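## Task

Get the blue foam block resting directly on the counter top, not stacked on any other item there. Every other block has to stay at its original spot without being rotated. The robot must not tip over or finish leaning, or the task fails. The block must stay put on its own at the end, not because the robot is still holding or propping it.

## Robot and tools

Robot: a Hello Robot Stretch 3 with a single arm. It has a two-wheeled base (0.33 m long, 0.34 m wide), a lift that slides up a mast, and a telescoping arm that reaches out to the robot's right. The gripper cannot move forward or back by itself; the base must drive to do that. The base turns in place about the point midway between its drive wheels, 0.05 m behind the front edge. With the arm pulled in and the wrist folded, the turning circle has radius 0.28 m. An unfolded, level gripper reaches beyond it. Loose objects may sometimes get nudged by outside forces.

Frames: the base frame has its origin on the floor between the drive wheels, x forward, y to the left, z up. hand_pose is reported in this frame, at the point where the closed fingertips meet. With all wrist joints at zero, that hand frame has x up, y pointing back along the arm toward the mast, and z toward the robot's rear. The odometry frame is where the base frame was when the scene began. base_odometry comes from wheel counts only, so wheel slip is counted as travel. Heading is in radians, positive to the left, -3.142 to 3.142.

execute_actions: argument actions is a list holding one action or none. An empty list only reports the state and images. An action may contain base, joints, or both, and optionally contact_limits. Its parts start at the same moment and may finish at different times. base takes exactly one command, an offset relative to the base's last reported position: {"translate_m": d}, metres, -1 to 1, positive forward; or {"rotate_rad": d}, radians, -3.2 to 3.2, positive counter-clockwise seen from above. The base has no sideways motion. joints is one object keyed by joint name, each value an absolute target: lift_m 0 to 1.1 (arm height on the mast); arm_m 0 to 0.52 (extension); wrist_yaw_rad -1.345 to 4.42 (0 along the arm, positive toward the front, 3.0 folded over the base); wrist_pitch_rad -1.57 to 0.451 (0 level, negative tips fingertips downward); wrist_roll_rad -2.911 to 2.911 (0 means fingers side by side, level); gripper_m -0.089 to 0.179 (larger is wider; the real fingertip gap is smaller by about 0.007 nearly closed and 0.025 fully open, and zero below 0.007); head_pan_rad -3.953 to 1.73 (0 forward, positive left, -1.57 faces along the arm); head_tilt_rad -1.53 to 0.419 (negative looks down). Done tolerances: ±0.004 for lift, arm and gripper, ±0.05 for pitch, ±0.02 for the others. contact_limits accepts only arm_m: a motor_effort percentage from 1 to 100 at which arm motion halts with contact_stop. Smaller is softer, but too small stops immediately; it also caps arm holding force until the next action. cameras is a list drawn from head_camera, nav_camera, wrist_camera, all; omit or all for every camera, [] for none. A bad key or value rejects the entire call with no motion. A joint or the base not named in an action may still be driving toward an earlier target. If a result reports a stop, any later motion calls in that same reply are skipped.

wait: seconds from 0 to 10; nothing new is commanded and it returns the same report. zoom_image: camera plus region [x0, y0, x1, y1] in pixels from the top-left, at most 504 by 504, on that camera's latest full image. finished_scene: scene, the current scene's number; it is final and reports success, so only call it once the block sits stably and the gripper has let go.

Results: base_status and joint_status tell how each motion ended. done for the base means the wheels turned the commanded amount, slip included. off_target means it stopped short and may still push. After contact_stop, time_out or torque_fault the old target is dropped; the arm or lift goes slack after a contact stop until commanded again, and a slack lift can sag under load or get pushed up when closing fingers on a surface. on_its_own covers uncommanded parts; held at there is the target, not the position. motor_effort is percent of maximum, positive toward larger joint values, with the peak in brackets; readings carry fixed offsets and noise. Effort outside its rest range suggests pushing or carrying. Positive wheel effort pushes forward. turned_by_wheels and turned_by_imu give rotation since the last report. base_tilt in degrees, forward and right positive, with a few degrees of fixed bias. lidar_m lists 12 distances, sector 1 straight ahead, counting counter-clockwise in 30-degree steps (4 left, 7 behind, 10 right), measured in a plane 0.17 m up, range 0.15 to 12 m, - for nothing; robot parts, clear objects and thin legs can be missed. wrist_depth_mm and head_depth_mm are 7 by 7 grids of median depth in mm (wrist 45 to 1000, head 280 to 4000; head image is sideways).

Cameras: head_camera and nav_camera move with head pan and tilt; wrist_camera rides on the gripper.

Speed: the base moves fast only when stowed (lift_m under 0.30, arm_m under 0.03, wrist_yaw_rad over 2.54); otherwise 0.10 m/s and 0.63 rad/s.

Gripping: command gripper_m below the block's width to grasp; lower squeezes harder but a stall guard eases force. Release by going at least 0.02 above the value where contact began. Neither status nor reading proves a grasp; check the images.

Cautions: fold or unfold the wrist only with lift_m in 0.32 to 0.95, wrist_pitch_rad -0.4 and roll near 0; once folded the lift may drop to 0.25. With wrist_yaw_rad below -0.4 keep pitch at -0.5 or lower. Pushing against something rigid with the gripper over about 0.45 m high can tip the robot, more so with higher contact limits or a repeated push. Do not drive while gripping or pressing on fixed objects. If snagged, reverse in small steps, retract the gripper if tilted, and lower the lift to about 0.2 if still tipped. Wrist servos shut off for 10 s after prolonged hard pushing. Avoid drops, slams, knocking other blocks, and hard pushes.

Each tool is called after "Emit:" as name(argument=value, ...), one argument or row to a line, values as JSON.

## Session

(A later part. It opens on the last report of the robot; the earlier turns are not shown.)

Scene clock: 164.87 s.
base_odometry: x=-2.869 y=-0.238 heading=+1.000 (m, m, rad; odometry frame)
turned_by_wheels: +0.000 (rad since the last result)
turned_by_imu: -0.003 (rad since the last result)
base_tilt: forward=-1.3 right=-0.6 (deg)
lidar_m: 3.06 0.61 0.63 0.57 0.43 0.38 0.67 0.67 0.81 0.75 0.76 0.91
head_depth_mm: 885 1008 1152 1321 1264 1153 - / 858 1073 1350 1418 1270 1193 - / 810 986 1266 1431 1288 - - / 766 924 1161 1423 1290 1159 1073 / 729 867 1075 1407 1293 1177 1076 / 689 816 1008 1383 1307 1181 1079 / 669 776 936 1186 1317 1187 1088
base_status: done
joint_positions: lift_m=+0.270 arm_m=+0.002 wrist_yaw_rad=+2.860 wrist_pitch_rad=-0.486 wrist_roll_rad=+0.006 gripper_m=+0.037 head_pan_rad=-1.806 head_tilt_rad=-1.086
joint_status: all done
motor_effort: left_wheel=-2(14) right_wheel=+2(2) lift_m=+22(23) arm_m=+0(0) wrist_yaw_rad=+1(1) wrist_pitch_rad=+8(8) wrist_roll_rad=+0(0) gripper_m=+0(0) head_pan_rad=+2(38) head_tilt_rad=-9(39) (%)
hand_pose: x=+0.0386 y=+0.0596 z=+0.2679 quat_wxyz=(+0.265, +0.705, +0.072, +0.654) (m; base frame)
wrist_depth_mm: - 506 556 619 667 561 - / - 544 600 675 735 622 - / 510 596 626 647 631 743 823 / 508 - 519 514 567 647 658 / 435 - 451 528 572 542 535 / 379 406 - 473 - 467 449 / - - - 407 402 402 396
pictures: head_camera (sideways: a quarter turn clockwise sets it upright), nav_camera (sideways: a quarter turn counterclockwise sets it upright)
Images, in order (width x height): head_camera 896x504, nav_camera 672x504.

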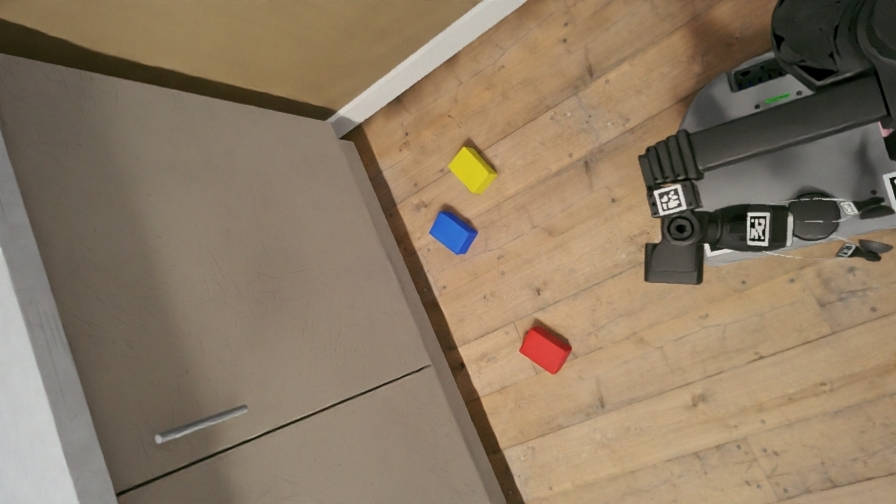

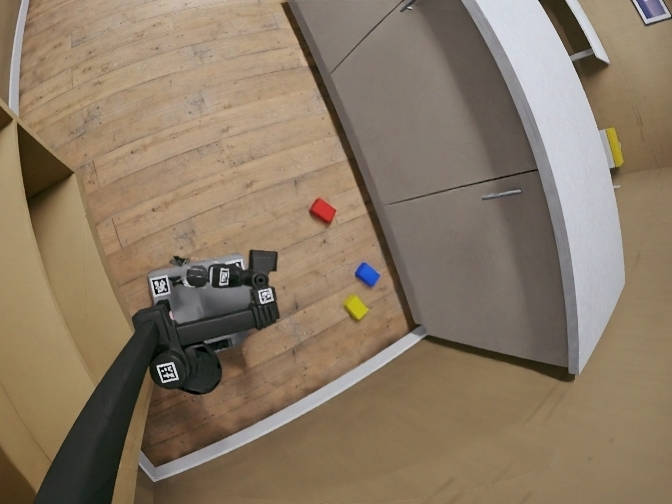

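Emit:
execute_actions(
  actions=[
    {"base": {"translate_m": -0.15}, "joints": {"lift_m": 0.4, "wrist_pitch_rad": -0.4, "head_pan_rad": -1.6}},
  ],
  cameras=[],
)

Emit:
execute_actions(
  actions=[
    {"joints": {"wrist_yaw_rad": 0.0, "arm_m": 0.1, "gripper_m": 0.12}},
  ],
  cameras=[],
)

Emit:
execute_actions(
  actions=[
    {"joints": {"wrist_pitch_rad": -1.57, "arm_m": 0.3}},
  ],
)

Scene clock: 188.40 s.
base_odometry: x=-2.950 y=-0.364 heading=+1.000 (m, m, rad; odometry frame)
turned_by_wheels: +0.000 (rad since the last result)
turned_by_imu: +0.001 (rad since the last result)
base_tilt: forward=-1.1 right=-0.6 (deg)
lidar_m: 3.21 0.73 0.60 0.54 0.54 0.58 0.52 0.52 0.63 0.78 0.79 0.95
head_depth_mm: 831 975 1108 1236 1247 1155 1085 / 790 968 1273 1415 1269 - - / 766 930 1188 1424 1276 - - / 743 898 1137 1414 1296 1169 1085 / 724 869 1094 1419 1298 1177 1079 / 693 841 1047 1412 1300 1184 1079 / 684 818 1011 1395 1311 1191 1087
base_status: done
joint_positions: lift_m=+0.400 arm_m=+0.002 wrist_yaw_rad=+2.860 wrist_pitch_rad=-0.421 wrist_roll_rad=+0.006 gripper_m=+0.037 head_pan_rad=-1.606 head_tilt_rad=-1.086
joint_status: all done
motor_effort: left_wheel=-2(14) right_wheel=+2(4) lift_m=+32(35) arm_m=+0(0) wrist_yaw_rad=+0(1) wrist_pitch_rad=+10(12) wrist_roll_rad=+0(0) gripper_m=+0(0) head_pan_rad=+2(21) head_tilt_rad=-9(9) (%)
hand_pose: x=+0.0410 y=+0.0680 z=+0.4118 quat_wxyz=(+0.244, +0.707, +0.049, +0.662) (m; base frame)
wrist_depth_mm: - 484 529 577 676 675 581 / - 507 559 628 743 695 - / - 547 591 687 789 721 - / 540 - 648 738 793 742 943 / 587 - 657 653 669 718 779 / 616 645 569 550 - 659 642 / 579 570 489 551 556 556 545
pictures: none
No camera images: the call's "cameras" was empty. Leave "cameras" out to get every camera's image.

Scene clock: 190.83 s.
base_odometry: x=-2.950 y=-0.364 heading=+1.000 (m, m, rad; odometry frame)
turned_by_wheels: +0.000 (rad since the last result)
turned_by_imu: +0.001 (rad since the last result)
base_tilt: forward=-1.1 right=-0.6 (deg)
lidar_m: 3.21 0.73 0.61 0.54 0.54 0.58 0.52 0.52 0.63 0.78 0.78 0.94
head_depth_mm: 831 977 1107 1238 1248 1153 1079 / 786 963 1277 1409 1289 - - / 766 930 1189 1429 - 1196 - / 744 902 1141 1436 1277 1184 1076 / 724 869 1089 1420 1294 1179 1074 / 692 843 1052 1412 1305 1182 1084 / 683 816 1009 1393 1313 1189 1084
base_status: not commanded
joint_positions: lift_m=+0.400 arm_m=+0.100 wrist_yaw_rad=+0.002 wrist_pitch_rad=-0.421 wrist_roll_rad=+0.006 gripper_m=+0.120 head_pan_rad=-1.606 head_tilt_rad=-1.086
joint_status: all done
motor_effort: left_wheel=-2(2) right_wheel=+1(2) lift_m=+32(32) arm_m=+2(2) wrist_yaw_rad=-2(3) wrist_pitch_rad=+10(11) wrist_roll_rad=+0(0) gripper_m=+0(93) head_pan_rad=+3(3) head_tilt_rad=-9(10) (%)
hand_pose: x=-0.0212 y=-0.4687 z=+0.4118 quat_wxyz=(+0.690, +0.148, -0.693, -0.148) (m; base frame)
wrist_depth_mm: 368 383 396 412 424 452 426 / 394 408 428 448 464 496 438 / 421 444 467 483 509 536 449 / 456 476 504 537 562 591 446 / 495 521 550 659 700 599 460 / 613 634 674 662 646 - 474 / 581 576 572 536 560 545 445
pictures: none
No camera images: the call's "cameras" was empty. Leave "cameras" out to get every camera's image.

Scene clock: 193.53 s.
base_odometry: x=-2.950 y=-0.364 heading=+1.000 (m, m, rad; odometry frame)
turned_by_wheels: +0.000 (rad since the last result)
turned_by_imu: +0.001 (rad since the last result)
base_tilt: forward=-1.1 right=-0.5 (deg)
lidar_m: 3.21 0.73 0.61 0.54 0.54 0.58 0.52 0.52 0.63 0.78 0.79 0.94
head_depth_mm: 831 974 1108 1234 1250 1155 1079 / 789 966 1277 1418 1280 - - / 765 932 1192 1341 1279 1195 - / 745 901 1138 1436 1286 1186 1071 / 725 868 1094 1421 1299 1177 1078 / 693 844 1051 1405 1301 1181 1087 / 683 818 1011 1397 1313 1187 1087
base_status: not commanded
joint_positions: lift_m=+0.400 arm_m=+0.300 wrist_yaw_rad=+0.000 wrist_pitch_rad=-1.564 wrist_roll_rad=+0.006 gripper_m=+0.120 head_pan_rad=-1.606 head_tilt_rad=-1.086
joint_status: all done
motor_effort: left_wheel=-2(2) right_wheel=+1(1) lift_m=+32(32) arm_m=+2(3) wrist_yaw_rad=+1(1) wrist_pitch_rad=-2(10) wrist_roll_rad=+0(0) gripper_m=+1(0) head_pan_rad=+3(3) head_tilt_rad=-9(10) (%)
hand_pose: x=-0.0216 y=-0.4223 z=+0.2821 quat_wxyz=(+0.500, +0.497, -0.503, -0.500) (m; base frame)
wrist_depth_mm: 432 430 422 422 370 408 403 / 439 435 433 426 418 417 409 / 446 445 441 432 429 420 420 / 459 452 456 443 444 434 429 / 467 463 452 449 447 442 431 / 479 474 465 458 453 - 441 / 491 483 472 466 460 460 451
pictures: head_camera (sideways: a quarter turn clockwise sets it upright), nav_camera (sideways: a quarter turn counterclockwise sets it upright), wrist_camera
Images, in order (width x height): head_camera 896x504, nav_camera 672x504, wrist_camera 644x364.

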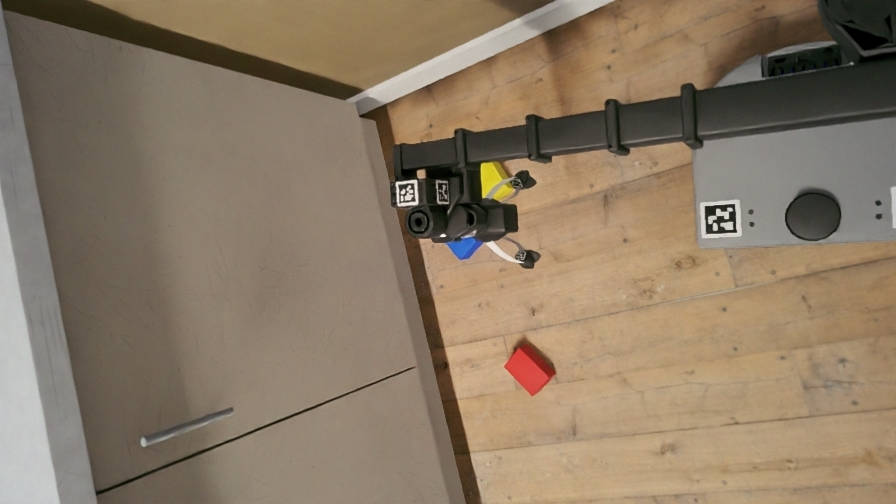

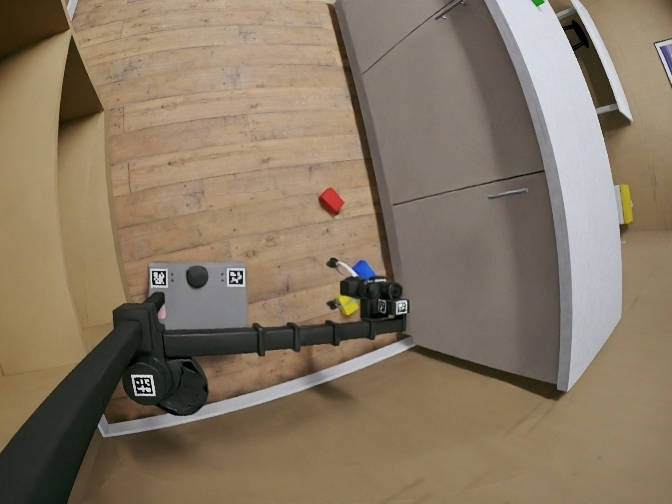

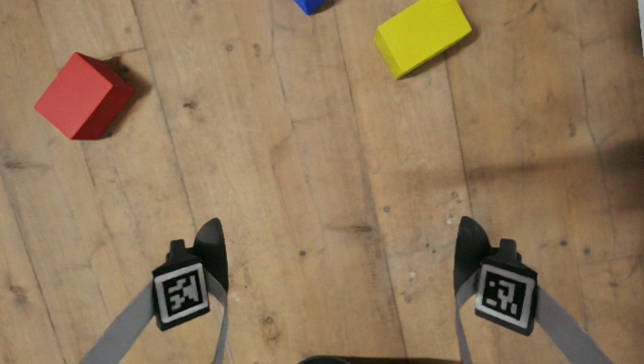

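Emit:
execute_actions(
  actions=[
    {"joints": {"arm_m": 0.5, "lift_m": 0.33}},
  ],
  cameras=["head_camera", "wrist_camera"],
)

Scene clock: 206.03 s.
base_odometry: x=-2.950 y=-0.364 heading=+1.000 (m, m, rad; odometry frame)
turned_by_wheels: +0.000 (rad since the last result)
turned_by_imu: +0.002 (rad since the last result)
base_tilt: forward=-1.2 right=-0.4 (deg)
lidar_m: 3.21 0.73 0.61 0.54 0.54 0.58 0.52 0.52 0.63 0.78 0.78 0.94
head_depth_mm: 829 973 1105 1237 1253 1155 1079 / 789 965 1275 1408 1273 1186 - / 767 932 1121 1421 1281 1194 - / 744 901 1117 1394 1290 1184 1073 / 724 870 1091 1421 1297 1173 1080 / 692 843 1046 1411 1306 1185 1078 / 684 817 1007 1392 1315 1188 1086
base_status: not commanded
joint_positions: lift_m=+0.330 arm_m=+0.500 wrist_yaw_rad=+0.000 wrist_pitch_rad=-1.565 wrist_roll_rad=+0.006 gripper_m=+0.120 head_pan_rad=-1.606 head_tilt_rad=-1.086
joint_status: all done
motor_effort: left_wheel=-2(2) right_wheel=+2(1) lift_m=+22(30) arm_m=+2(3) wrist_yaw_rad=+1(0) wrist_pitch_rad=-2(2) wrist_roll_rad=+0(0) gripper_m=+0(0) head_pan_rad=+3(3) head_tilt_rad=-9(9) (%)
hand_pose: x=-0.0216 y=-0.6220 z=+0.2126 quat_wxyz=(+0.500, +0.497, -0.503, -0.501) (m; base frame)
wrist_depth_mm: 347 360 358 354 346 342 338 / 372 368 366 358 353 349 348 / 378 373 372 320 362 355 350 / 387 381 376 374 364 363 361 / 383 388 385 381 334 369 368 / 358 397 391 387 383 - 376 / 416 403 402 397 393 387 383
pictures: head_camera (sideways: a quarter turn clockwise sets it upright), wrist_camera
Images, in order (width x height): head_camera 896x504, wrist_camera 644x364.

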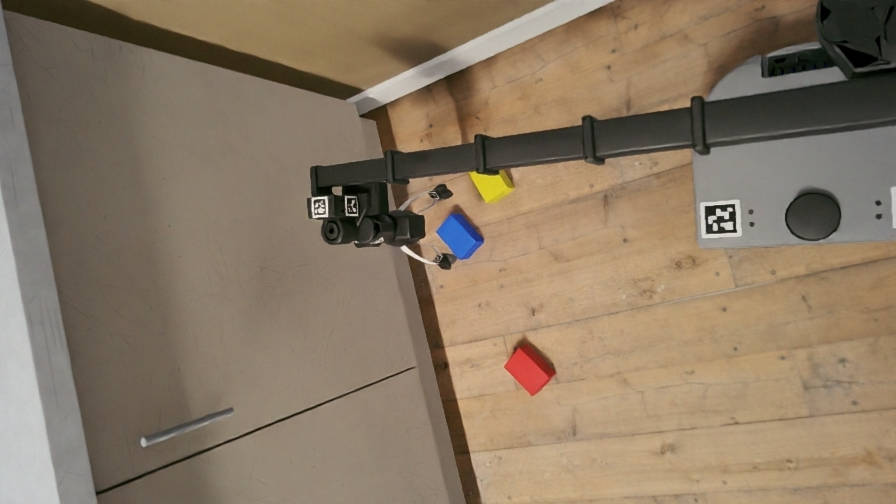

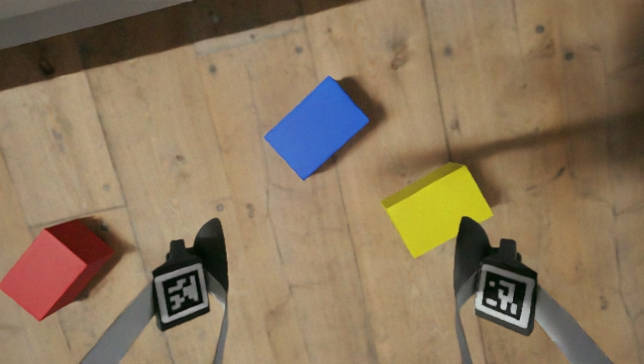

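Emit:
execute_actions(
  actions=[
    {"joints": {"arm_m": 0.51, "lift_m": 0.26, "wrist_yaw_rad": 0.73, "wrist_pitch_rad": -1.3, "gripper_m": 0.16}},
  ],
  cameras=["head_camera", "wrist_camera"],
)

Scene clock: 252.90 s.
base_odometry: x=-2.950 y=-0.364 heading=+1.000 (m, m, rad; odometry frame)
turned_by_wheels: +0.000 (rad since the last result)
turned_by_imu: +0.001 (rad since the last result)
base_tilt: forward=-1.2 right=-0.5 (deg)
lidar_m: 3.20 0.73 0.61 0.54 0.54 0.58 0.52 0.52 0.63 0.78 0.79 0.94
head_depth_mm: 830 975 1109 1244 1247 1155 - / 787 966 1269 1414 1276 1185 - / 766 931 1151 1411 1280 1197 - / 746 900 1117 1392 1287 1182 1072 / 725 869 1092 1425 1304 1174 1078 / 692 843 1048 1404 1305 1182 1085 / 683 817 1008 1392 1312 1192 1088
base_status: not commanded
joint_positions: lift_m=+0.260 arm_m=+0.510 wrist_yaw_rad=+0.728 wrist_pitch_rad=-1.306 wrist_roll_rad=+0.006 gripper_m=+0.160 head_pan_rad=-1.606 head_tilt_rad=-1.086
joint_status: all done
motor_effort: left_wheel=-2(2) right_wheel=+1(1) lift_m=+22(22) arm_m=+2(3) wrist_yaw_rad=+2(3) wrist_pitch_rad=+3(4) wrist_roll_rad=+0(0) gripper_m=+0(95) head_pan_rad=+2(3) head_tilt_rad=-9(10) (%)
hand_pose: x=+0.0075 y=-0.6874 z=+0.1453 quat_wxyz=(+0.677, +0.601, -0.373, -0.204) (m; base frame)
wrist_depth_mm: 348 346 340 306 154 126 108 / 342 339 333 328 309 153 126 / 325 332 327 323 320 306 153 / 325 327 319 313 312 307 300 / 321 320 309 265 302 302 300 / 314 - 308 301 298 294 292 / 310 304 304 298 293 289 286
pictures: head_camera (sideways: a quarter turn clockwise sets it upright), wrist_camera
Images, in order (width x height): head_camera 896x504, wrist_camera 644x364.

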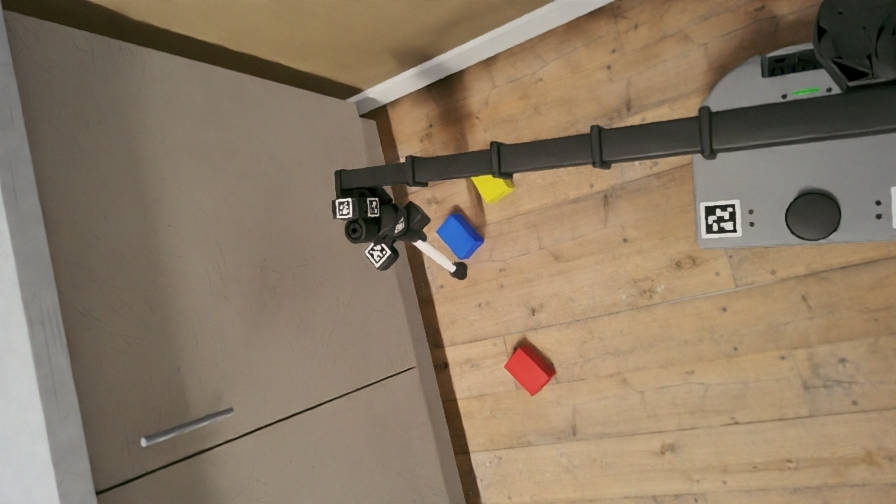

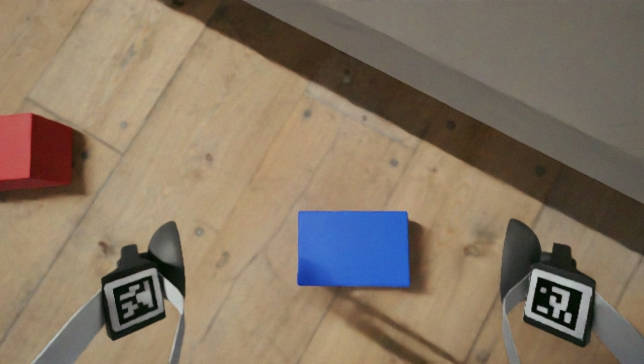

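Emit:
execute_actions(
  actions=[
    {"joints": {"lift_m": 0.19}},
  ],
  cameras=["head_camera", "wrist_camera"],
)

Scene clock: 260.87 s.
base_odometry: x=-2.950 y=-0.364 heading=+1.000 (m, m, rad; odometry frame)
turned_by_wheels: +0.000 (rad since the last result)
turned_by_imu: +0.001 (rad since the last result)
base_tilt: forward=-1.1 right=-0.6 (deg)
lidar_m: 3.21 0.73 0.61 0.54 0.54 0.58 0.52 0.52 0.63 0.78 0.78 0.94
head_depth_mm: 829 976 1112 1234 1250 1152 - / 789 964 1273 1411 1277 1190 - / 765 931 1174 1417 1285 1203 - / 745 901 1130 1393 1293 1185 1070 / 725 870 1092 1421 1299 1173 1077 / 692 842 1049 1401 1303 1187 1077 / 683 819 1011 1390 1316 1187 1083
base_status: not commanded
joint_positions: lift_m=+0.190 arm_m=+0.510 wrist_yaw_rad=+0.728 wrist_pitch_rad=-1.306 wrist_roll_rad=+0.006 gripper_m=+0.160 head_pan_rad=-1.606 head_tilt_rad=-1.086
joint_status: all done
motor_effort: left_wheel=-2(2) right_wheel=+1(1) lift_m=+22(22) arm_m=+2(2) wrist_yaw_rad=+2(2) wrist_pitch_rad=+3(4) wrist_roll_rad=+0(0) gripper_m=+0(0) head_pan_rad=+2(3) head_tilt_rad=-9(9) (%)
hand_pose: x=+0.0076 y=-0.6875 z=+0.0754 quat_wxyz=(+0.677, +0.601, -0.373, -0.203) (m; base frame)
wrist_depth_mm: 274 269 265 262 242 200 170 / 265 264 261 255 252 241 199 / 260 258 255 250 248 245 238 / 256 252 249 244 243 240 236 / 250 248 243 196 195 236 231 / 246 - 239 192 190 231 226 / 241 238 233 231 229 224 222
pictures: head_camera (sideways: a quarter turn clockwise sets it upright), wrist_camera
Images, in order (width x height): head_camera 896x504, wrist_camera 644x364.

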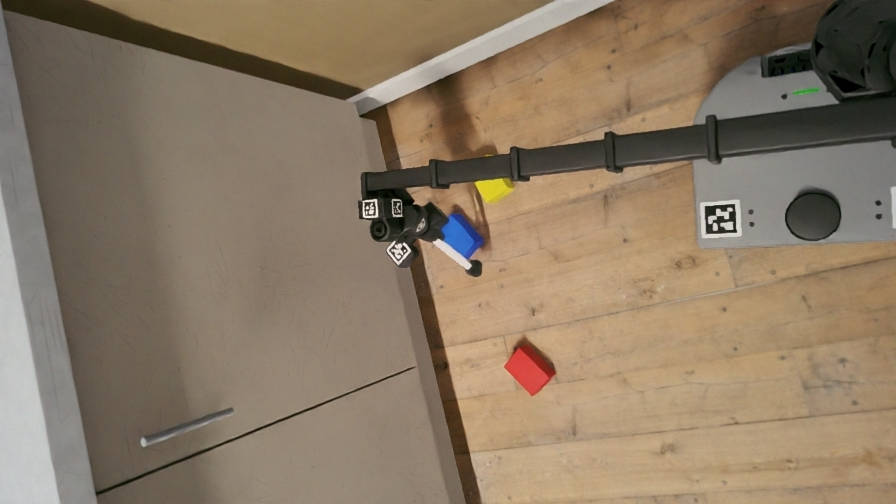

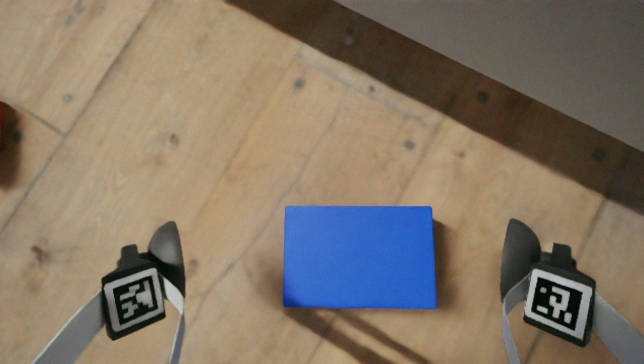

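Emit:
execute_actions(
  actions=[
    {"base": {"translate_m": -0.012}, "joints": {"lift_m": 0.145}},
  ],
  cameras=["head_camera", "wrist_camera"],
)

Scene clock: 268.70 s.
base_odometry: x=-2.957 y=-0.374 heading=+1.000 (m, m, rad; odometry frame)
turned_by_wheels: +0.000 (rad since the last result)
turned_by_imu: +0.001 (rad since the last result)
base_tilt: forward=-1.3 right=-0.6 (deg)
lidar_m: 3.22 0.74 0.60 0.54 0.53 0.57 0.51 0.51 0.61 0.78 0.79 0.94
head_depth_mm: 835 968 1084 1207 1237 1154 1081 / 791 970 1267 1403 1273 1186 - / 767 935 1186 1416 1286 1193 - / 747 902 1146 1406 1289 1185 1073 / 726 871 1093 1423 1298 1177 1080 / 694 841 1054 1407 1305 1180 1086 / 685 818 1011 1395 1315 1191 1088
base_status: done
joint_positions: lift_m=+0.145 arm_m=+0.510 wrist_yaw_rad=+0.728 wrist_pitch_rad=-1.306 wrist_roll_rad=+0.006 gripper_m=+0.160 head_pan_rad=-1.606 head_tilt_rad=-1.086
joint_status: all done
motor_effort: left_wheel=-2(8) right_wheel=+1(5) lift_m=+22(23) arm_m=+2(2) wrist_yaw_rad=+2(3) wrist_pitch_rad=+3(3) wrist_roll_rad=+0(0) gripper_m=+0(0) head_pan_rad=+2(3) head_tilt_rad=-9(10) (%)
hand_pose: x=+0.0076 y=-0.6875 z=+0.0304 quat_wxyz=(+0.677, +0.601, -0.373, -0.203) (m; base frame)
wrist_depth_mm: 224 221 217 215 211 203 172 / 218 215 214 209 207 205 199 / 212 211 207 205 202 200 198 / 209 206 204 201 198 195 193 / 203 202 200 153 151 193 191 / 200 - 194 149 148 188 185 / 196 193 192 188 186 183 181
pictures: head_camera (sideways: a quarter turn clockwise sets it upright), wrist_camera
Images, in order (width x height): head_camera 896x504, wrist_camera 644x364.

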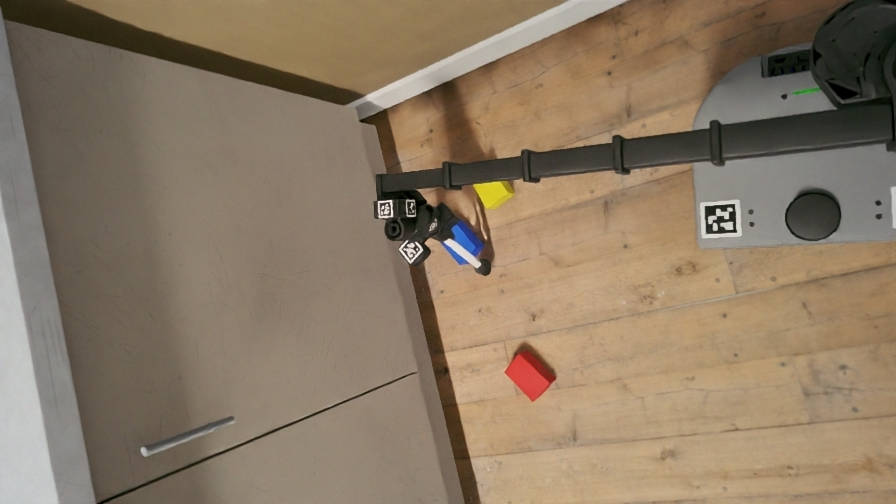

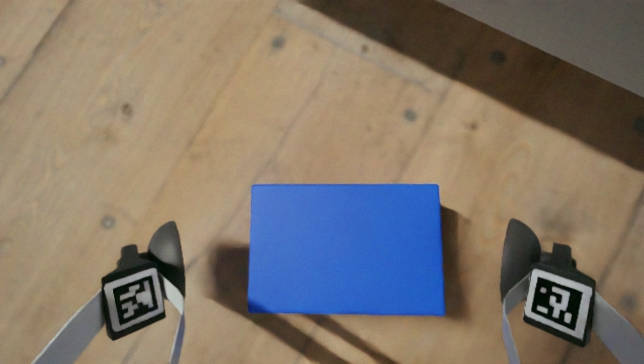

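Emit:
execute_actions(
  actions=[
    {"joints": {"lift_m": 0.13}},
  ],
  cameras=[],
)

Emit:
execute_actions(
  actions=[
    {"joints": {"gripper_m": 0.06}},
  ],
  cameras=["head_camera", "wrist_camera"],
)

Scene clock: 278.50 s.
base_odometry: x=-2.957 y=-0.374 heading=+1.000 (m, m, rad; odometry frame)
turned_by_wheels: +0.000 (rad since the last result)
turned_by_imu: +0.001 (rad since the last result)
base_tilt: forward=-1.3 right=-0.6 (deg)
lidar_m: 3.22 0.74 0.60 0.53 0.54 0.57 0.51 0.51 0.61 0.78 0.79 0.95
head_depth_mm: 831 965 1084 1210 1238 1155 1081 / 791 968 1264 1403 1275 1185 - / 767 931 1194 1419 1281 1195 - / 747 903 1141 1414 1283 1182 1070 / 725 873 1098 1421 1298 1179 1073 / 694 840 1052 1407 1298 1183 1080 / 685 819 1016 1396 1312 1190 1087
base_status: not commanded
joint_positions: lift_m=+0.130 arm_m=+0.510 wrist_yaw_rad=+0.728 wrist_pitch_rad=-1.306 wrist_roll_rad=+0.006 gripper_m=+0.160 head_pan_rad=-1.606 head_tilt_rad=-1.086
joint_status: all done
motor_effort: left_wheel=-2(2) right_wheel=+1(1) lift_m=+22(23) arm_m=+2(2) wrist_yaw_rad=+2(3) wrist_pitch_rad=+3(3) wrist_roll_rad=+0(0) gripper_m=+1(0) head_pan_rad=+3(2) head_tilt_rad=-9(10) (%)
hand_pose: x=+0.0076 y=-0.6875 z=+0.0154 quat_wxyz=(+0.677, +0.601, -0.373, -0.203) (m; base frame)
wrist_depth_mm: 208 205 202 198 195 192 173 / 202 200 196 194 192 188 185 / 197 194 192 190 187 184 182 / 192 190 188 141 140 180 179 / 189 187 183 138 136 178 176 / 185 - 180 135 133 174 171 / 181 178 176 173 172 170 168
pictures: none
No camera images: the call's "cameras" was empty. Leave "cameras" out to get every camera's image.

Scene clock: 280.00 s.
base_odometry: x=-2.957 y=-0.374 heading=+1.000 (m, m, rad; odometry frame)
turned_by_wheels: +0.000 (rad since the last result)
turned_by_imu: +0.000 (rad since the last result)
base_tilt: forward=-1.2 right=-0.5 (deg)
lidar_m: 3.22 0.74 0.60 0.53 0.54 0.57 0.51 0.51 0.61 0.78 0.79 0.95
head_depth_mm: 832 963 1085 1210 1238 1152 1079 / 790 967 1267 1406 1275 1190 - / 767 933 1194 1413 1289 1199 - / 747 903 1143 1392 1290 1187 1071 / 725 874 1094 1423 1299 1180 1075 / 694 841 1049 1406 1307 1179 1079 / 686 820 1012 1397 1311 1193 1088
base_status: not commanded
joint_positions: lift_m=+0.130 arm_m=+0.510 wrist_yaw_rad=+0.729 wrist_pitch_rad=-1.301 wrist_roll_rad=+0.006 gripper_m=+0.061 head_pan_rad=-1.606 head_tilt_rad=-1.086
joint_status: all done
motor_effort: left_wheel=-3(3) right_wheel=+3(3) lift_m=+22(22) arm_m=+2(2) wrist_yaw_rad=+2(3) wrist_pitch_rad=+1(3) wrist_roll_rad=+0(0) gripper_m=-16(99) head_pan_rad=+3(3) head_tilt_rad=-9(10) (%)
hand_pose: x=+0.0084 y=-0.6883 z=+0.0156 quat_wxyz=(+0.677, +0.600, -0.375, -0.202) (m; base frame)
wrist_depth_mm: 209 206 203 201 198 194 170 / 204 202 199 197 193 191 188 / 199 197 196 191 189 188 184 / 195 192 190 141 140 183 181 / 190 188 140 137 136 179 177 / 186 183 136 135 133 175 172 / 182 180 177 175 173 171 170
pictures: head_camera (sideways: a quarter turn clockwise sets it upright), wrist_camera
Images, in order (width x height): head_camera 896x504, wrist_camera 644x364.

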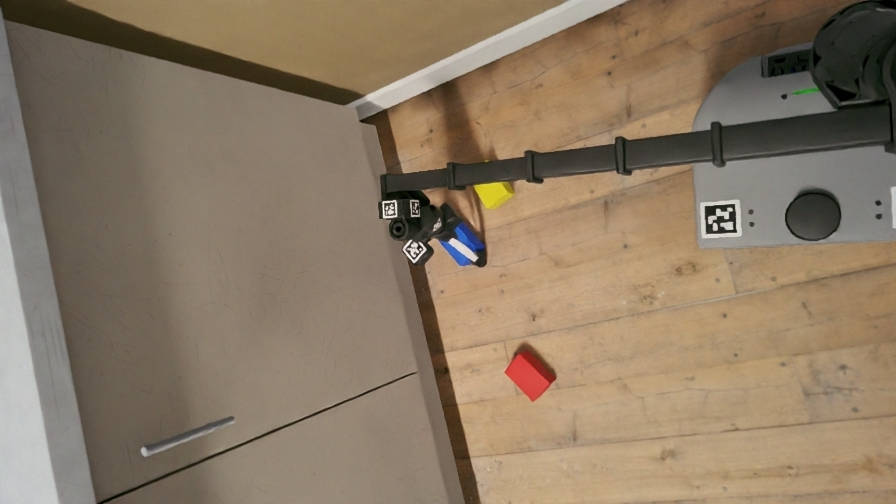

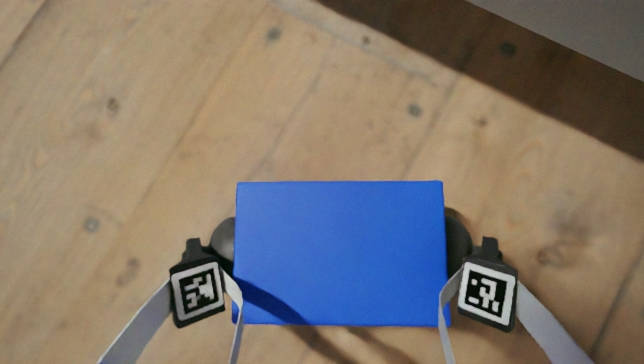

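Emit:
execute_actions(
  actions=[
    {"joints": {"lift_m": 0.25, "gripper_m": 0.045}},
  ],
  cameras=["wrist_camera"],
)

Emit:
execute_actions(
  actions=[
    {"base": {"rotate_rad": -0.2}, "joints": {"lift_m": 0.45, "arm_m": 0.2, "wrist_yaw_rad": 0.3, "head_pan_rad": -1.0, "head_tilt_rad": -0.7}},
  ],
)

Scene clock: 321.77 s.
base_odometry: x=-2.957 y=-0.374 heading=+1.000 (m, m, rad; odometry frame)
turned_by_wheels: +0.000 (rad since the last result)
turned_by_imu: +0.001 (rad since the last result)
base_tilt: forward=-1.2 right=-0.7 (deg)
lidar_m: 3.22 0.74 0.60 0.53 0.54 0.57 0.51 0.51 0.61 0.64 0.79 0.94
head_depth_mm: 833 965 1082 1207 1236 1156 - / 790 966 1270 1399 1278 1186 - / 768 935 1164 1420 1282 1197 - / 746 901 1118 1395 1293 1185 1075 / 725 876 1093 1423 1297 1175 1076 / 693 839 1052 1410 1309 1184 1081 / 686 819 1010 1396 1315 1187 1082
base_status: not commanded
joint_positions: lift_m=+0.250 arm_m=+0.510 wrist_yaw_rad=+0.729 wrist_pitch_rad=-1.301 wrist_roll_rad=+0.006 gripper_m=+0.046 head_pan_rad=-1.606 head_tilt_rad=-1.086
joint_status: all done
motor_effort: left_wheel=-2(2) right_wheel=+0(3) lift_m=+33(35) arm_m=+2(2) wrist_yaw_rad=+3(3) wrist_pitch_rad=+1(1) wrist_roll_rad=+0(0) gripper_m=-19(83) head_pan_rad=+2(3) head_tilt_rad=-10(9) (%)
hand_pose: x=+0.0085 y=-0.6885 z=+0.1350 quat_wxyz=(+0.677, +0.600, -0.375, -0.202) (m; base frame)
wrist_depth_mm: 341 336 332 310 156 128 109 / 329 327 323 321 308 242 128 / 322 321 316 314 307 301 244 / 317 314 307 140 138 300 293 / 311 306 138 135 134 292 289 / 304 301 135 133 132 282 280 / 298 296 291 284 281 278 276
pictures: wrist_camera
Images, in order (width x height): wrist_camera 644x364.

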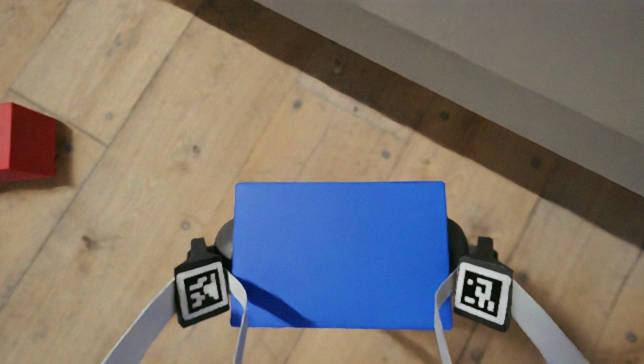

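Scene clock: 325.27 s.
base_odometry: x=-2.957 y=-0.374 heading=+0.800 (m, m, rad; odometry frame)
turned_by_wheels: -0.200 (rad since the last result)
turned_by_imu: -0.197 (rad since the last result)
base_tilt: forward=-1.1 right=-0.6 (deg)
lidar_m: 1.28 0.75 0.69 0.54 0.28 0.62 0.52 0.51 0.55 0.79 0.78 0.85
head_depth_mm: 3265 1151 811 901 1076 1287 1129 / 3390 1163 828 923 1103 1290 1136 / 3448 1186 848 949 1144 1327 1137 / 3423 1210 868 973 1176 1336 1139 / 3450 1228 889 1004 1211 1346 1149 / 3513 1254 902 1027 1255 1348 1154 / 3560 1274 917 1057 1299 1353 1163
base_status: done
joint_positions: lift_m=+0.450 arm_m=+0.200 wrist_yaw_rad=+0.301 wrist_pitch_rad=-1.302 wrist_roll_rad=+0.006 gripper_m=+0.046 head_pan_rad=-1.007 head_tilt_rad=-0.705
joint_status: all done
motor_effort: left_wheel=+3(11) right_wheel=-2(6) lift_m=+33(35) arm_m=-2(3) wrist_yaw_rad=-1(1) wrist_pitch_rad=+1(1) wrist_roll_rad=+0(0) gripper_m=-19(19) head_pan_rad=+3(34) head_tilt_rad=+3(38) (%)
hand_pose: x=-0.0083 y=-0.3881 z=+0.3350 quat_wxyz=(+0.619, +0.507, -0.493, -0.341) (m; base frame)
wrist_depth_mm: 564 550 550 541 528 519 414 / 548 544 541 526 516 509 419 / 531 526 525 513 510 496 410 / 526 522 514 139 138 491 417 / 511 510 138 136 134 483 430 / 504 499 134 133 132 471 439 / 493 487 475 468 464 466 430
pictures: head_camera (sideways: a quarter turn clockwise sets it upright), nav_camera (sideways: a quarter turn counterclockwise sets it upright), wrist_camera
Images, in order (width x height): head_camera 896x504, nav_camera 672x504, wrist_camera 644x364.

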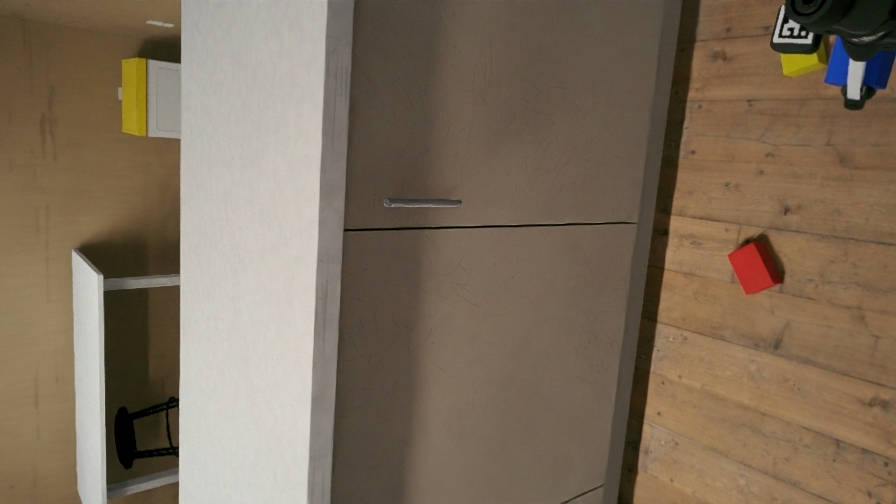

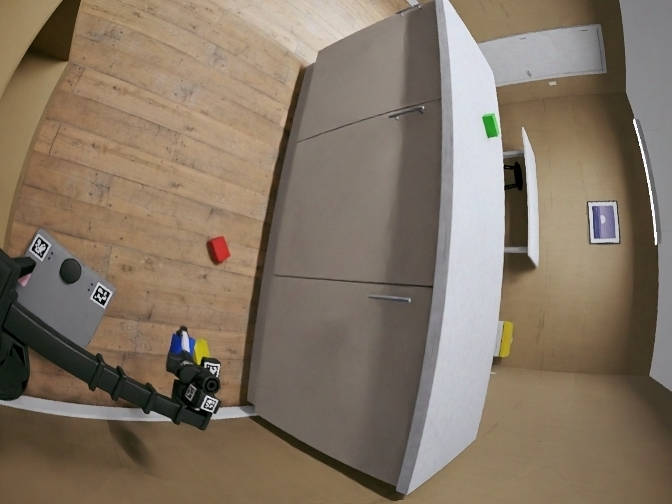

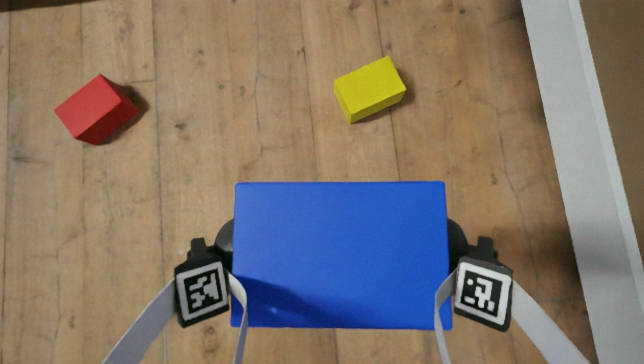

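Emit:
execute_actions(
  actions=[
    {"base": {"translate_m": 0.65}, "joints": {"lift_m": 1.09, "arm_m": 0.08, "head_pan_rad": -1.4, "head_tilt_rad": -0.6}},
  ],
)

Scene clock: 341.47 s.
base_odometry: x=-2.504 y=+0.092 heading=+0.800 (m, m, rad; odometry frame)
turned_by_wheels: +0.000 (rad since the last result)
turned_by_imu: +0.006 (rad since the last result)
base_tilt: forward=-1.1 right=-0.6 (deg)
lidar_m: 0.88 2.17 1.04 0.54 0.63 0.85 0.85 1.11 0.68 0.54 0.54 0.58
head_depth_mm: - - - - - 330 1150 / 2311 2506 1040 - - 329 1131 / 3053 3332 991 654 685 330 1110 / 3306 3548 997 686 692 821 1006 / 3227 3523 1011 692 668 788 957 / 3136 3433 1025 699 644 758 913 / 3100 3369 1037 706 627 731 875
base_status: done
joint_positions: lift_m=+1.090 arm_m=+0.080 wrist_yaw_rad=+0.301 wrist_pitch_rad=-1.302 wrist_roll_rad=+0.006 gripper_m=+0.046 head_pan_rad=-1.393 head_tilt_rad=-0.606
joint_status: all done
motor_effort: left_wheel=+3(10) right_wheel=-2(2) lift_m=+33(34) arm_m=-2(3) wrist_yaw_rad=-1(0) wrist_pitch_rad=+2(1) wrist_roll_rad=+0(0) gripper_m=-19(19) head_pan_rad=-3(27) head_tilt_rad=+4(19) (%)
hand_pose: x=-0.0083 y=-0.2681 z=+0.9750 quat_wxyz=(+0.619, +0.507, -0.493, -0.341) (m; base frame)
wrist_depth_mm: 397 409 427 450 471 503 529 / 514 536 564 613 653 692 745 / 711 776 829 896 - - - / - - - 140 139 - - / - - 138 136 134 - - / - - 135 133 132 - - / - - - 131 - - -
pictures: head_camera (sideways: a quarter turn clockwise sets it upright), nav_camera (sideways: a quarter turn counterclockwise sets it upright), wrist_camera
Images, in order (width x height): head_camera 896x504, nav_camera 672x504, wrist_camera 644x364.

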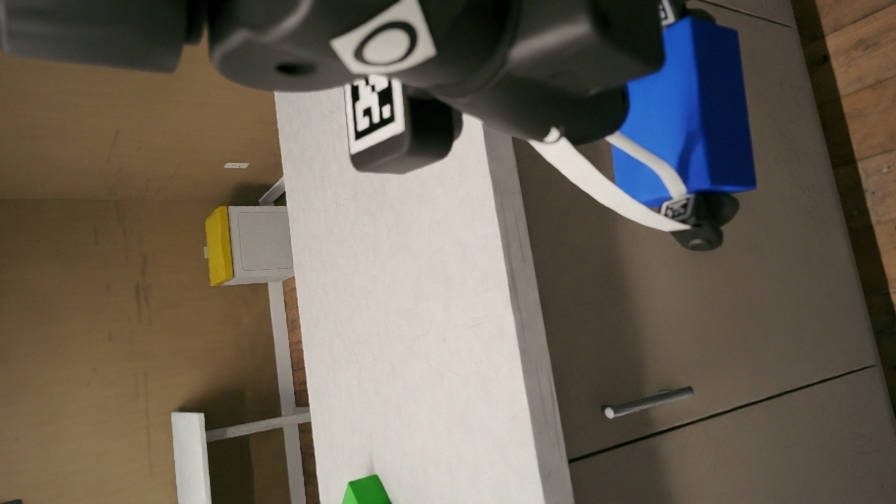

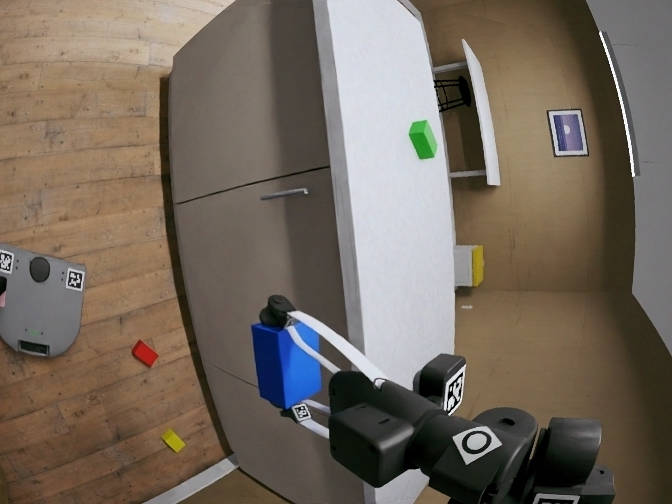

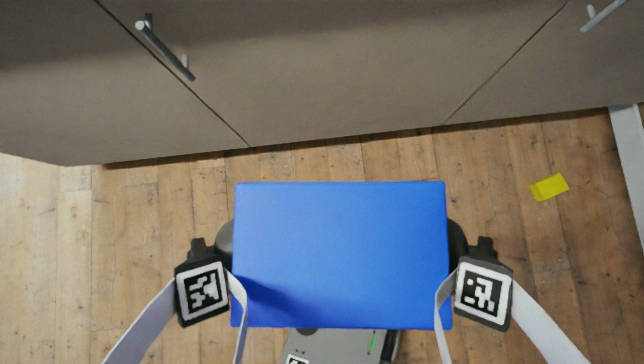

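Emit:
execute_actions(
  actions=[
    {"joints": {"arm_m": 0.51, "head_pan_rad": -1.55, "head_tilt_rad": -0.5}, "contact_limits": {"arm_m": 15}},
  ],
  cameras=["head_camera", "wrist_camera"],
)

Scene clock: 354.97 s.
base_odometry: x=-2.504 y=+0.092 heading=+0.800 (m, m, rad; odometry frame)
turned_by_wheels: +0.000 (rad since the last result)
turned_by_imu: +0.002 (rad since the last result)
base_tilt: forward=-1.2 right=-0.5 (deg)
lidar_m: 0.88 2.17 1.04 0.54 0.63 0.85 0.85 1.11 0.68 0.54 0.53 0.58
head_depth_mm: 1480 1571 1284 796 787 910 1094 / 1727 1813 1816 803 736 850 998 / 2121 - 1127 729 691 794 925 / 2647 2903 3127 738 666 745 863 / 3313 3560 3569 829 642 704 805 / 3191 3488 3661 836 621 665 754 / 3135 3358 3608 847 602 624 712
base_status: not commanded
joint_positions: lift_m=+1.090 arm_m=+0.510 wrist_yaw_rad=+0.299 wrist_pitch_rad=-1.302 wrist_roll_rad=+0.006 gripper_m=+0.046 head_pan_rad=-1.543 head_tilt_rad=-0.507
joint_status: all done
motor_effort: left_wheel=+3(3) right_wheel=-2(1) lift_m=+32(32) arm_m=+2(3) wrist_yaw_rad=+1(0) wrist_pitch_rad=+2(2) wrist_roll_rad=+0(0) gripper_m=-19(20) head_pan_rad=-3(18) head_tilt_rad=+4(19) (%)
contact_limits: arm_m 15 (drawing in: default 16, maximum 26; extending or still: default 21, maximum 35)
hand_pose: x=-0.0084 y=-0.6975 z=+0.9750 quat_wxyz=(+0.619, +0.507, -0.494, -0.342) (m; base frame)
wrist_depth_mm: 263 260 255 251 249 247 242 / 255 253 250 247 241 239 236 / 250 248 243 239 239 234 232 / 246 241 238 140 138 230 226 / 239 237 138 135 134 224 221 / 234 232 134 132 132 219 216 / 230 226 223 219 217 216 213
pictures: head_camera (sideways: a quarter turn clockwise sets it upright), wrist_camera
Images, in order (width x height): head_camera 896x504, wrist_camera 644x364.

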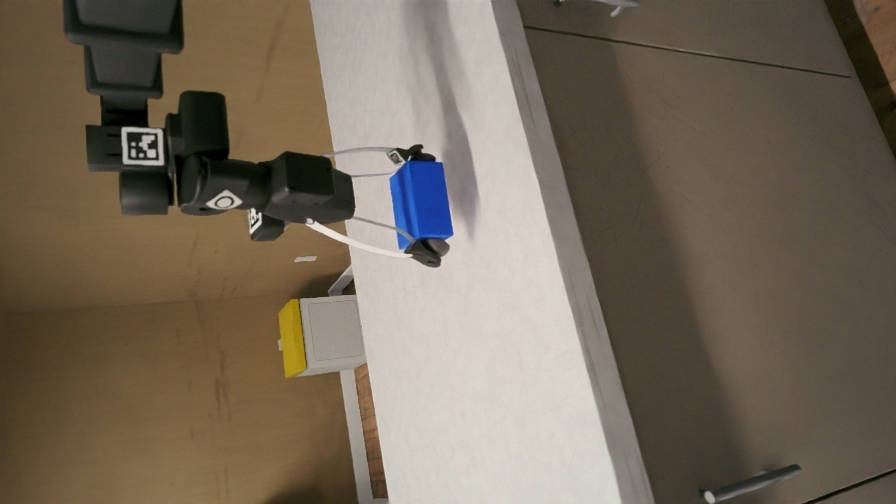

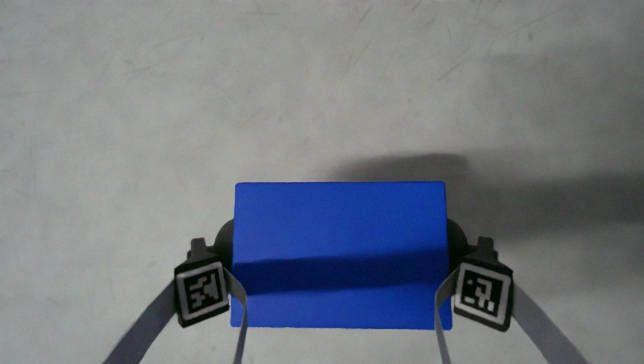

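Emit:
execute_actions(
  actions=[
    {"joints": {"lift_m": 1.044}},
  ],
  cameras=["wrist_camera"],
)

Emit:
execute_actions(
  actions=[
    {"joints": {"gripper_m": 0.15}},
  ],
  cameras=[],
)

Emit:
execute_actions(
  actions=[
    {"joints": {"lift_m": 1.1}},
  ],
  cameras=["head_camera", "wrist_camera"],
)

Scene clock: 361.47 s.
base_odometry: x=-2.504 y=+0.092 heading=+0.800 (m, m, rad; odometry frame)
turned_by_wheels: +0.000 (rad since the last result)
turned_by_imu: +0.001 (rad since the last result)
base_tilt: forward=-1.1 right=-0.6 (deg)
lidar_m: 0.88 2.17 1.05 0.54 0.63 0.85 0.86 1.10 0.68 0.54 0.53 0.58
head_depth_mm: 1473 1540 1232 793 786 913 1101 / 1732 1822 1787 802 736 849 1000 / 2090 2289 - 728 692 793 926 / 2620 2940 3117 778 667 745 861 / 3311 3551 3591 828 642 702 803 / 3194 3477 3681 836 621 666 754 / 3103 3320 3627 848 601 625 711
base_status: not commanded
joint_positions: lift_m=+1.044 arm_m=+0.510 wrist_yaw_rad=+0.299 wrist_pitch_rad=-1.302 wrist_roll_rad=+0.006 gripper_m=+0.046 head_pan_rad=-1.543 head_tilt_rad=-0.507
joint_status: all done
motor_effort: left_wheel=+3(3) right_wheel=-2(2) lift_m=+22(31) arm_m=+2(2) wrist_yaw_rad=+1(1) wrist_pitch_rad=+2(2) wrist_roll_rad=+0(0) gripper_m=-19(20) head_pan_rad=-3(3) head_tilt_rad=+4(5) (%)
hand_pose: x=-0.0084 y=-0.6975 z=+0.9295 quat_wxyz=(+0.619, +0.507, -0.494, -0.342) (m; base frame)
wrist_depth_mm: 211 209 207 202 202 197 196 / 208 204 203 199 196 193 190 / 201 199 197 196 192 189 186 / 198 196 192 139 139 186 182 / 193 190 138 135 134 182 179 / 189 187 135 133 131 178 175 / 184 182 179 177 174 174 171
pictures: wrist_camera
Images, in order (width x height): wrist_camera 644x364.

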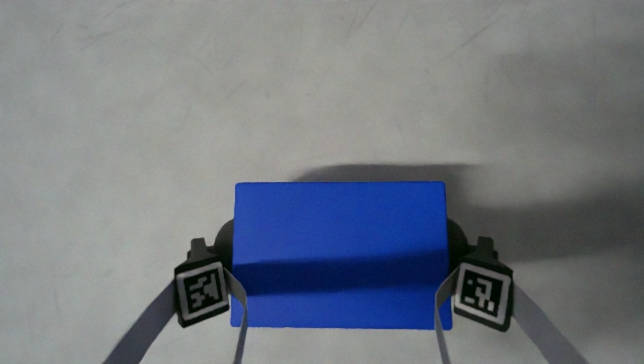

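Scene clock: 363.00 s.
base_odometry: x=-2.504 y=+0.092 heading=+0.800 (m, m, rad; odometry frame)
turned_by_wheels: +0.000 (rad since the last result)
turned_by_imu: +0.000 (rad since the last result)
base_tilt: forward=-1.3 right=-0.6 (deg)
lidar_m: 0.88 2.17 1.04 0.54 0.63 0.85 0.86 1.11 0.68 0.54 0.54 0.58
head_depth_mm: 1472 1533 1232 796 786 910 1097 / 1725 1820 1788 801 737 848 1001 / 2090 2289 - 728 692 794 927 / 2639 2915 3098 799 667 746 860 / 3291 3597 3571 826 642 703 805 / 3222 3449 3682 838 621 666 755 / 3126 3382 3609 845 602 624 709
base_status: not commanded
joint_positions: lift_m=+1.044 arm_m=+0.510 wrist_yaw_rad=+0.299 wrist_pitch_rad=-1.302 wrist_roll_rad=+0.006 gripper_m=+0.150 head_pan_rad=-1.543 head_tilt_rad=-0.507
joint_status: all done
motor_effort: left_wheel=+3(3) right_wheel=-2(2) lift_m=+23(23) arm_m=+2(2) wrist_yaw_rad=+2(1) wrist_pitch_rad=+2(2) wrist_roll_rad=+0(0) gripper_m=+0(92) head_pan_rad=-3(3) head_tilt_rad=+5(4) (%)
hand_pose: x=-0.0084 y=-0.6975 z=+0.9295 quat_wxyz=(+0.619, +0.507, -0.494, -0.342) (m; base frame)
wrist_depth_mm: 211 210 207 202 200 198 195 / 206 204 201 199 196 194 192 / 201 201 196 194 191 189 186 / 197 195 192 190 187 185 182 / 192 191 187 141 140 182 179 / 189 188 162 138 137 178 174 / 185 183 179 177 174 174 171
pictures: none
No camera images: the call's "cameras" was empty. Leave "cameras" out to get every camera's image.

Scene clock: 364.33 s.
base_odometry: x=-2.504 y=+0.092 heading=+0.800 (m, m, rad; odometry frame)
turned_by_wheels: +0.000 (rad since the last result)
turned_by_imu: +0.000 (rad since the last result)
base_tilt: forward=-1.2 right=-0.4 (deg)
lidar_m: 0.88 2.18 1.05 0.54 0.63 0.85 0.86 1.11 0.68 0.54 0.54 0.58
head_depth_mm: 1485 1576 1284 795 786 912 1097 / 1729 1820 1833 802 738 850 1000 / 2119 - 1126 732 692 794 927 / 2649 2959 3121 776 666 747 860 / 3290 3567 3530 829 642 701 805 / 3179 3440 3685 835 622 666 755 / 3088 3307 3635 847 601 623 710
base_status: not commanded
joint_positions: lift_m=+1.099 arm_m=+0.510 wrist_yaw_rad=+0.299 wrist_pitch_rad=-1.302 wrist_roll_rad=+0.006 gripper_m=+0.150 head_pan_rad=-1.543 head_tilt_rad=-0.507
joint_status: all done
motor_effort: left_wheel=+3(3) right_wheel=-2(2) lift_m=+32(35) arm_m=+2(2) wrist_yaw_rad=+1(1) wrist_pitch_rad=+2(1) wrist_roll_rad=+0(0) gripper_m=+0(1) head_pan_rad=-3(4) head_tilt_rad=+5(5) (%)
hand_pose: x=-0.0084 y=-0.6975 z=+0.9846 quat_wxyz=(+0.619, +0.507, -0.494, -0.342) (m; base frame)
wrist_depth_mm: 274 269 268 264 257 256 252 / 268 261 259 257 253 251 247 / 261 256 254 249 248 243 239 / 256 251 248 245 242 239 233 / 249 247 243 196 234 235 231 / 242 243 238 194 230 231 226 / 239 235 232 230 227 223 221
pictures: head_camera (sideways: a quarter turn clockwise sets it upright), wrist_camera
Images, in order (width x height): head_camera 896x504, wrist_camera 644x364.

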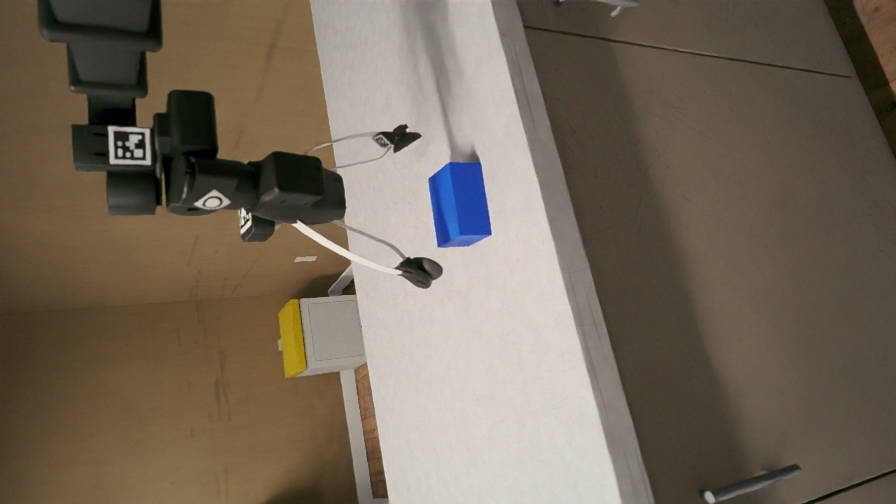

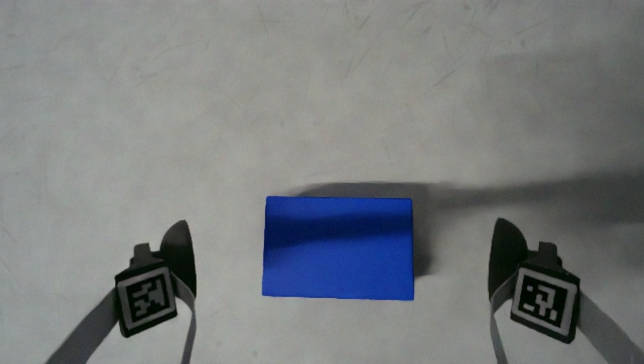

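Emit:
finished_scene(
  scene=1,
)

The scene is finished: the task was done.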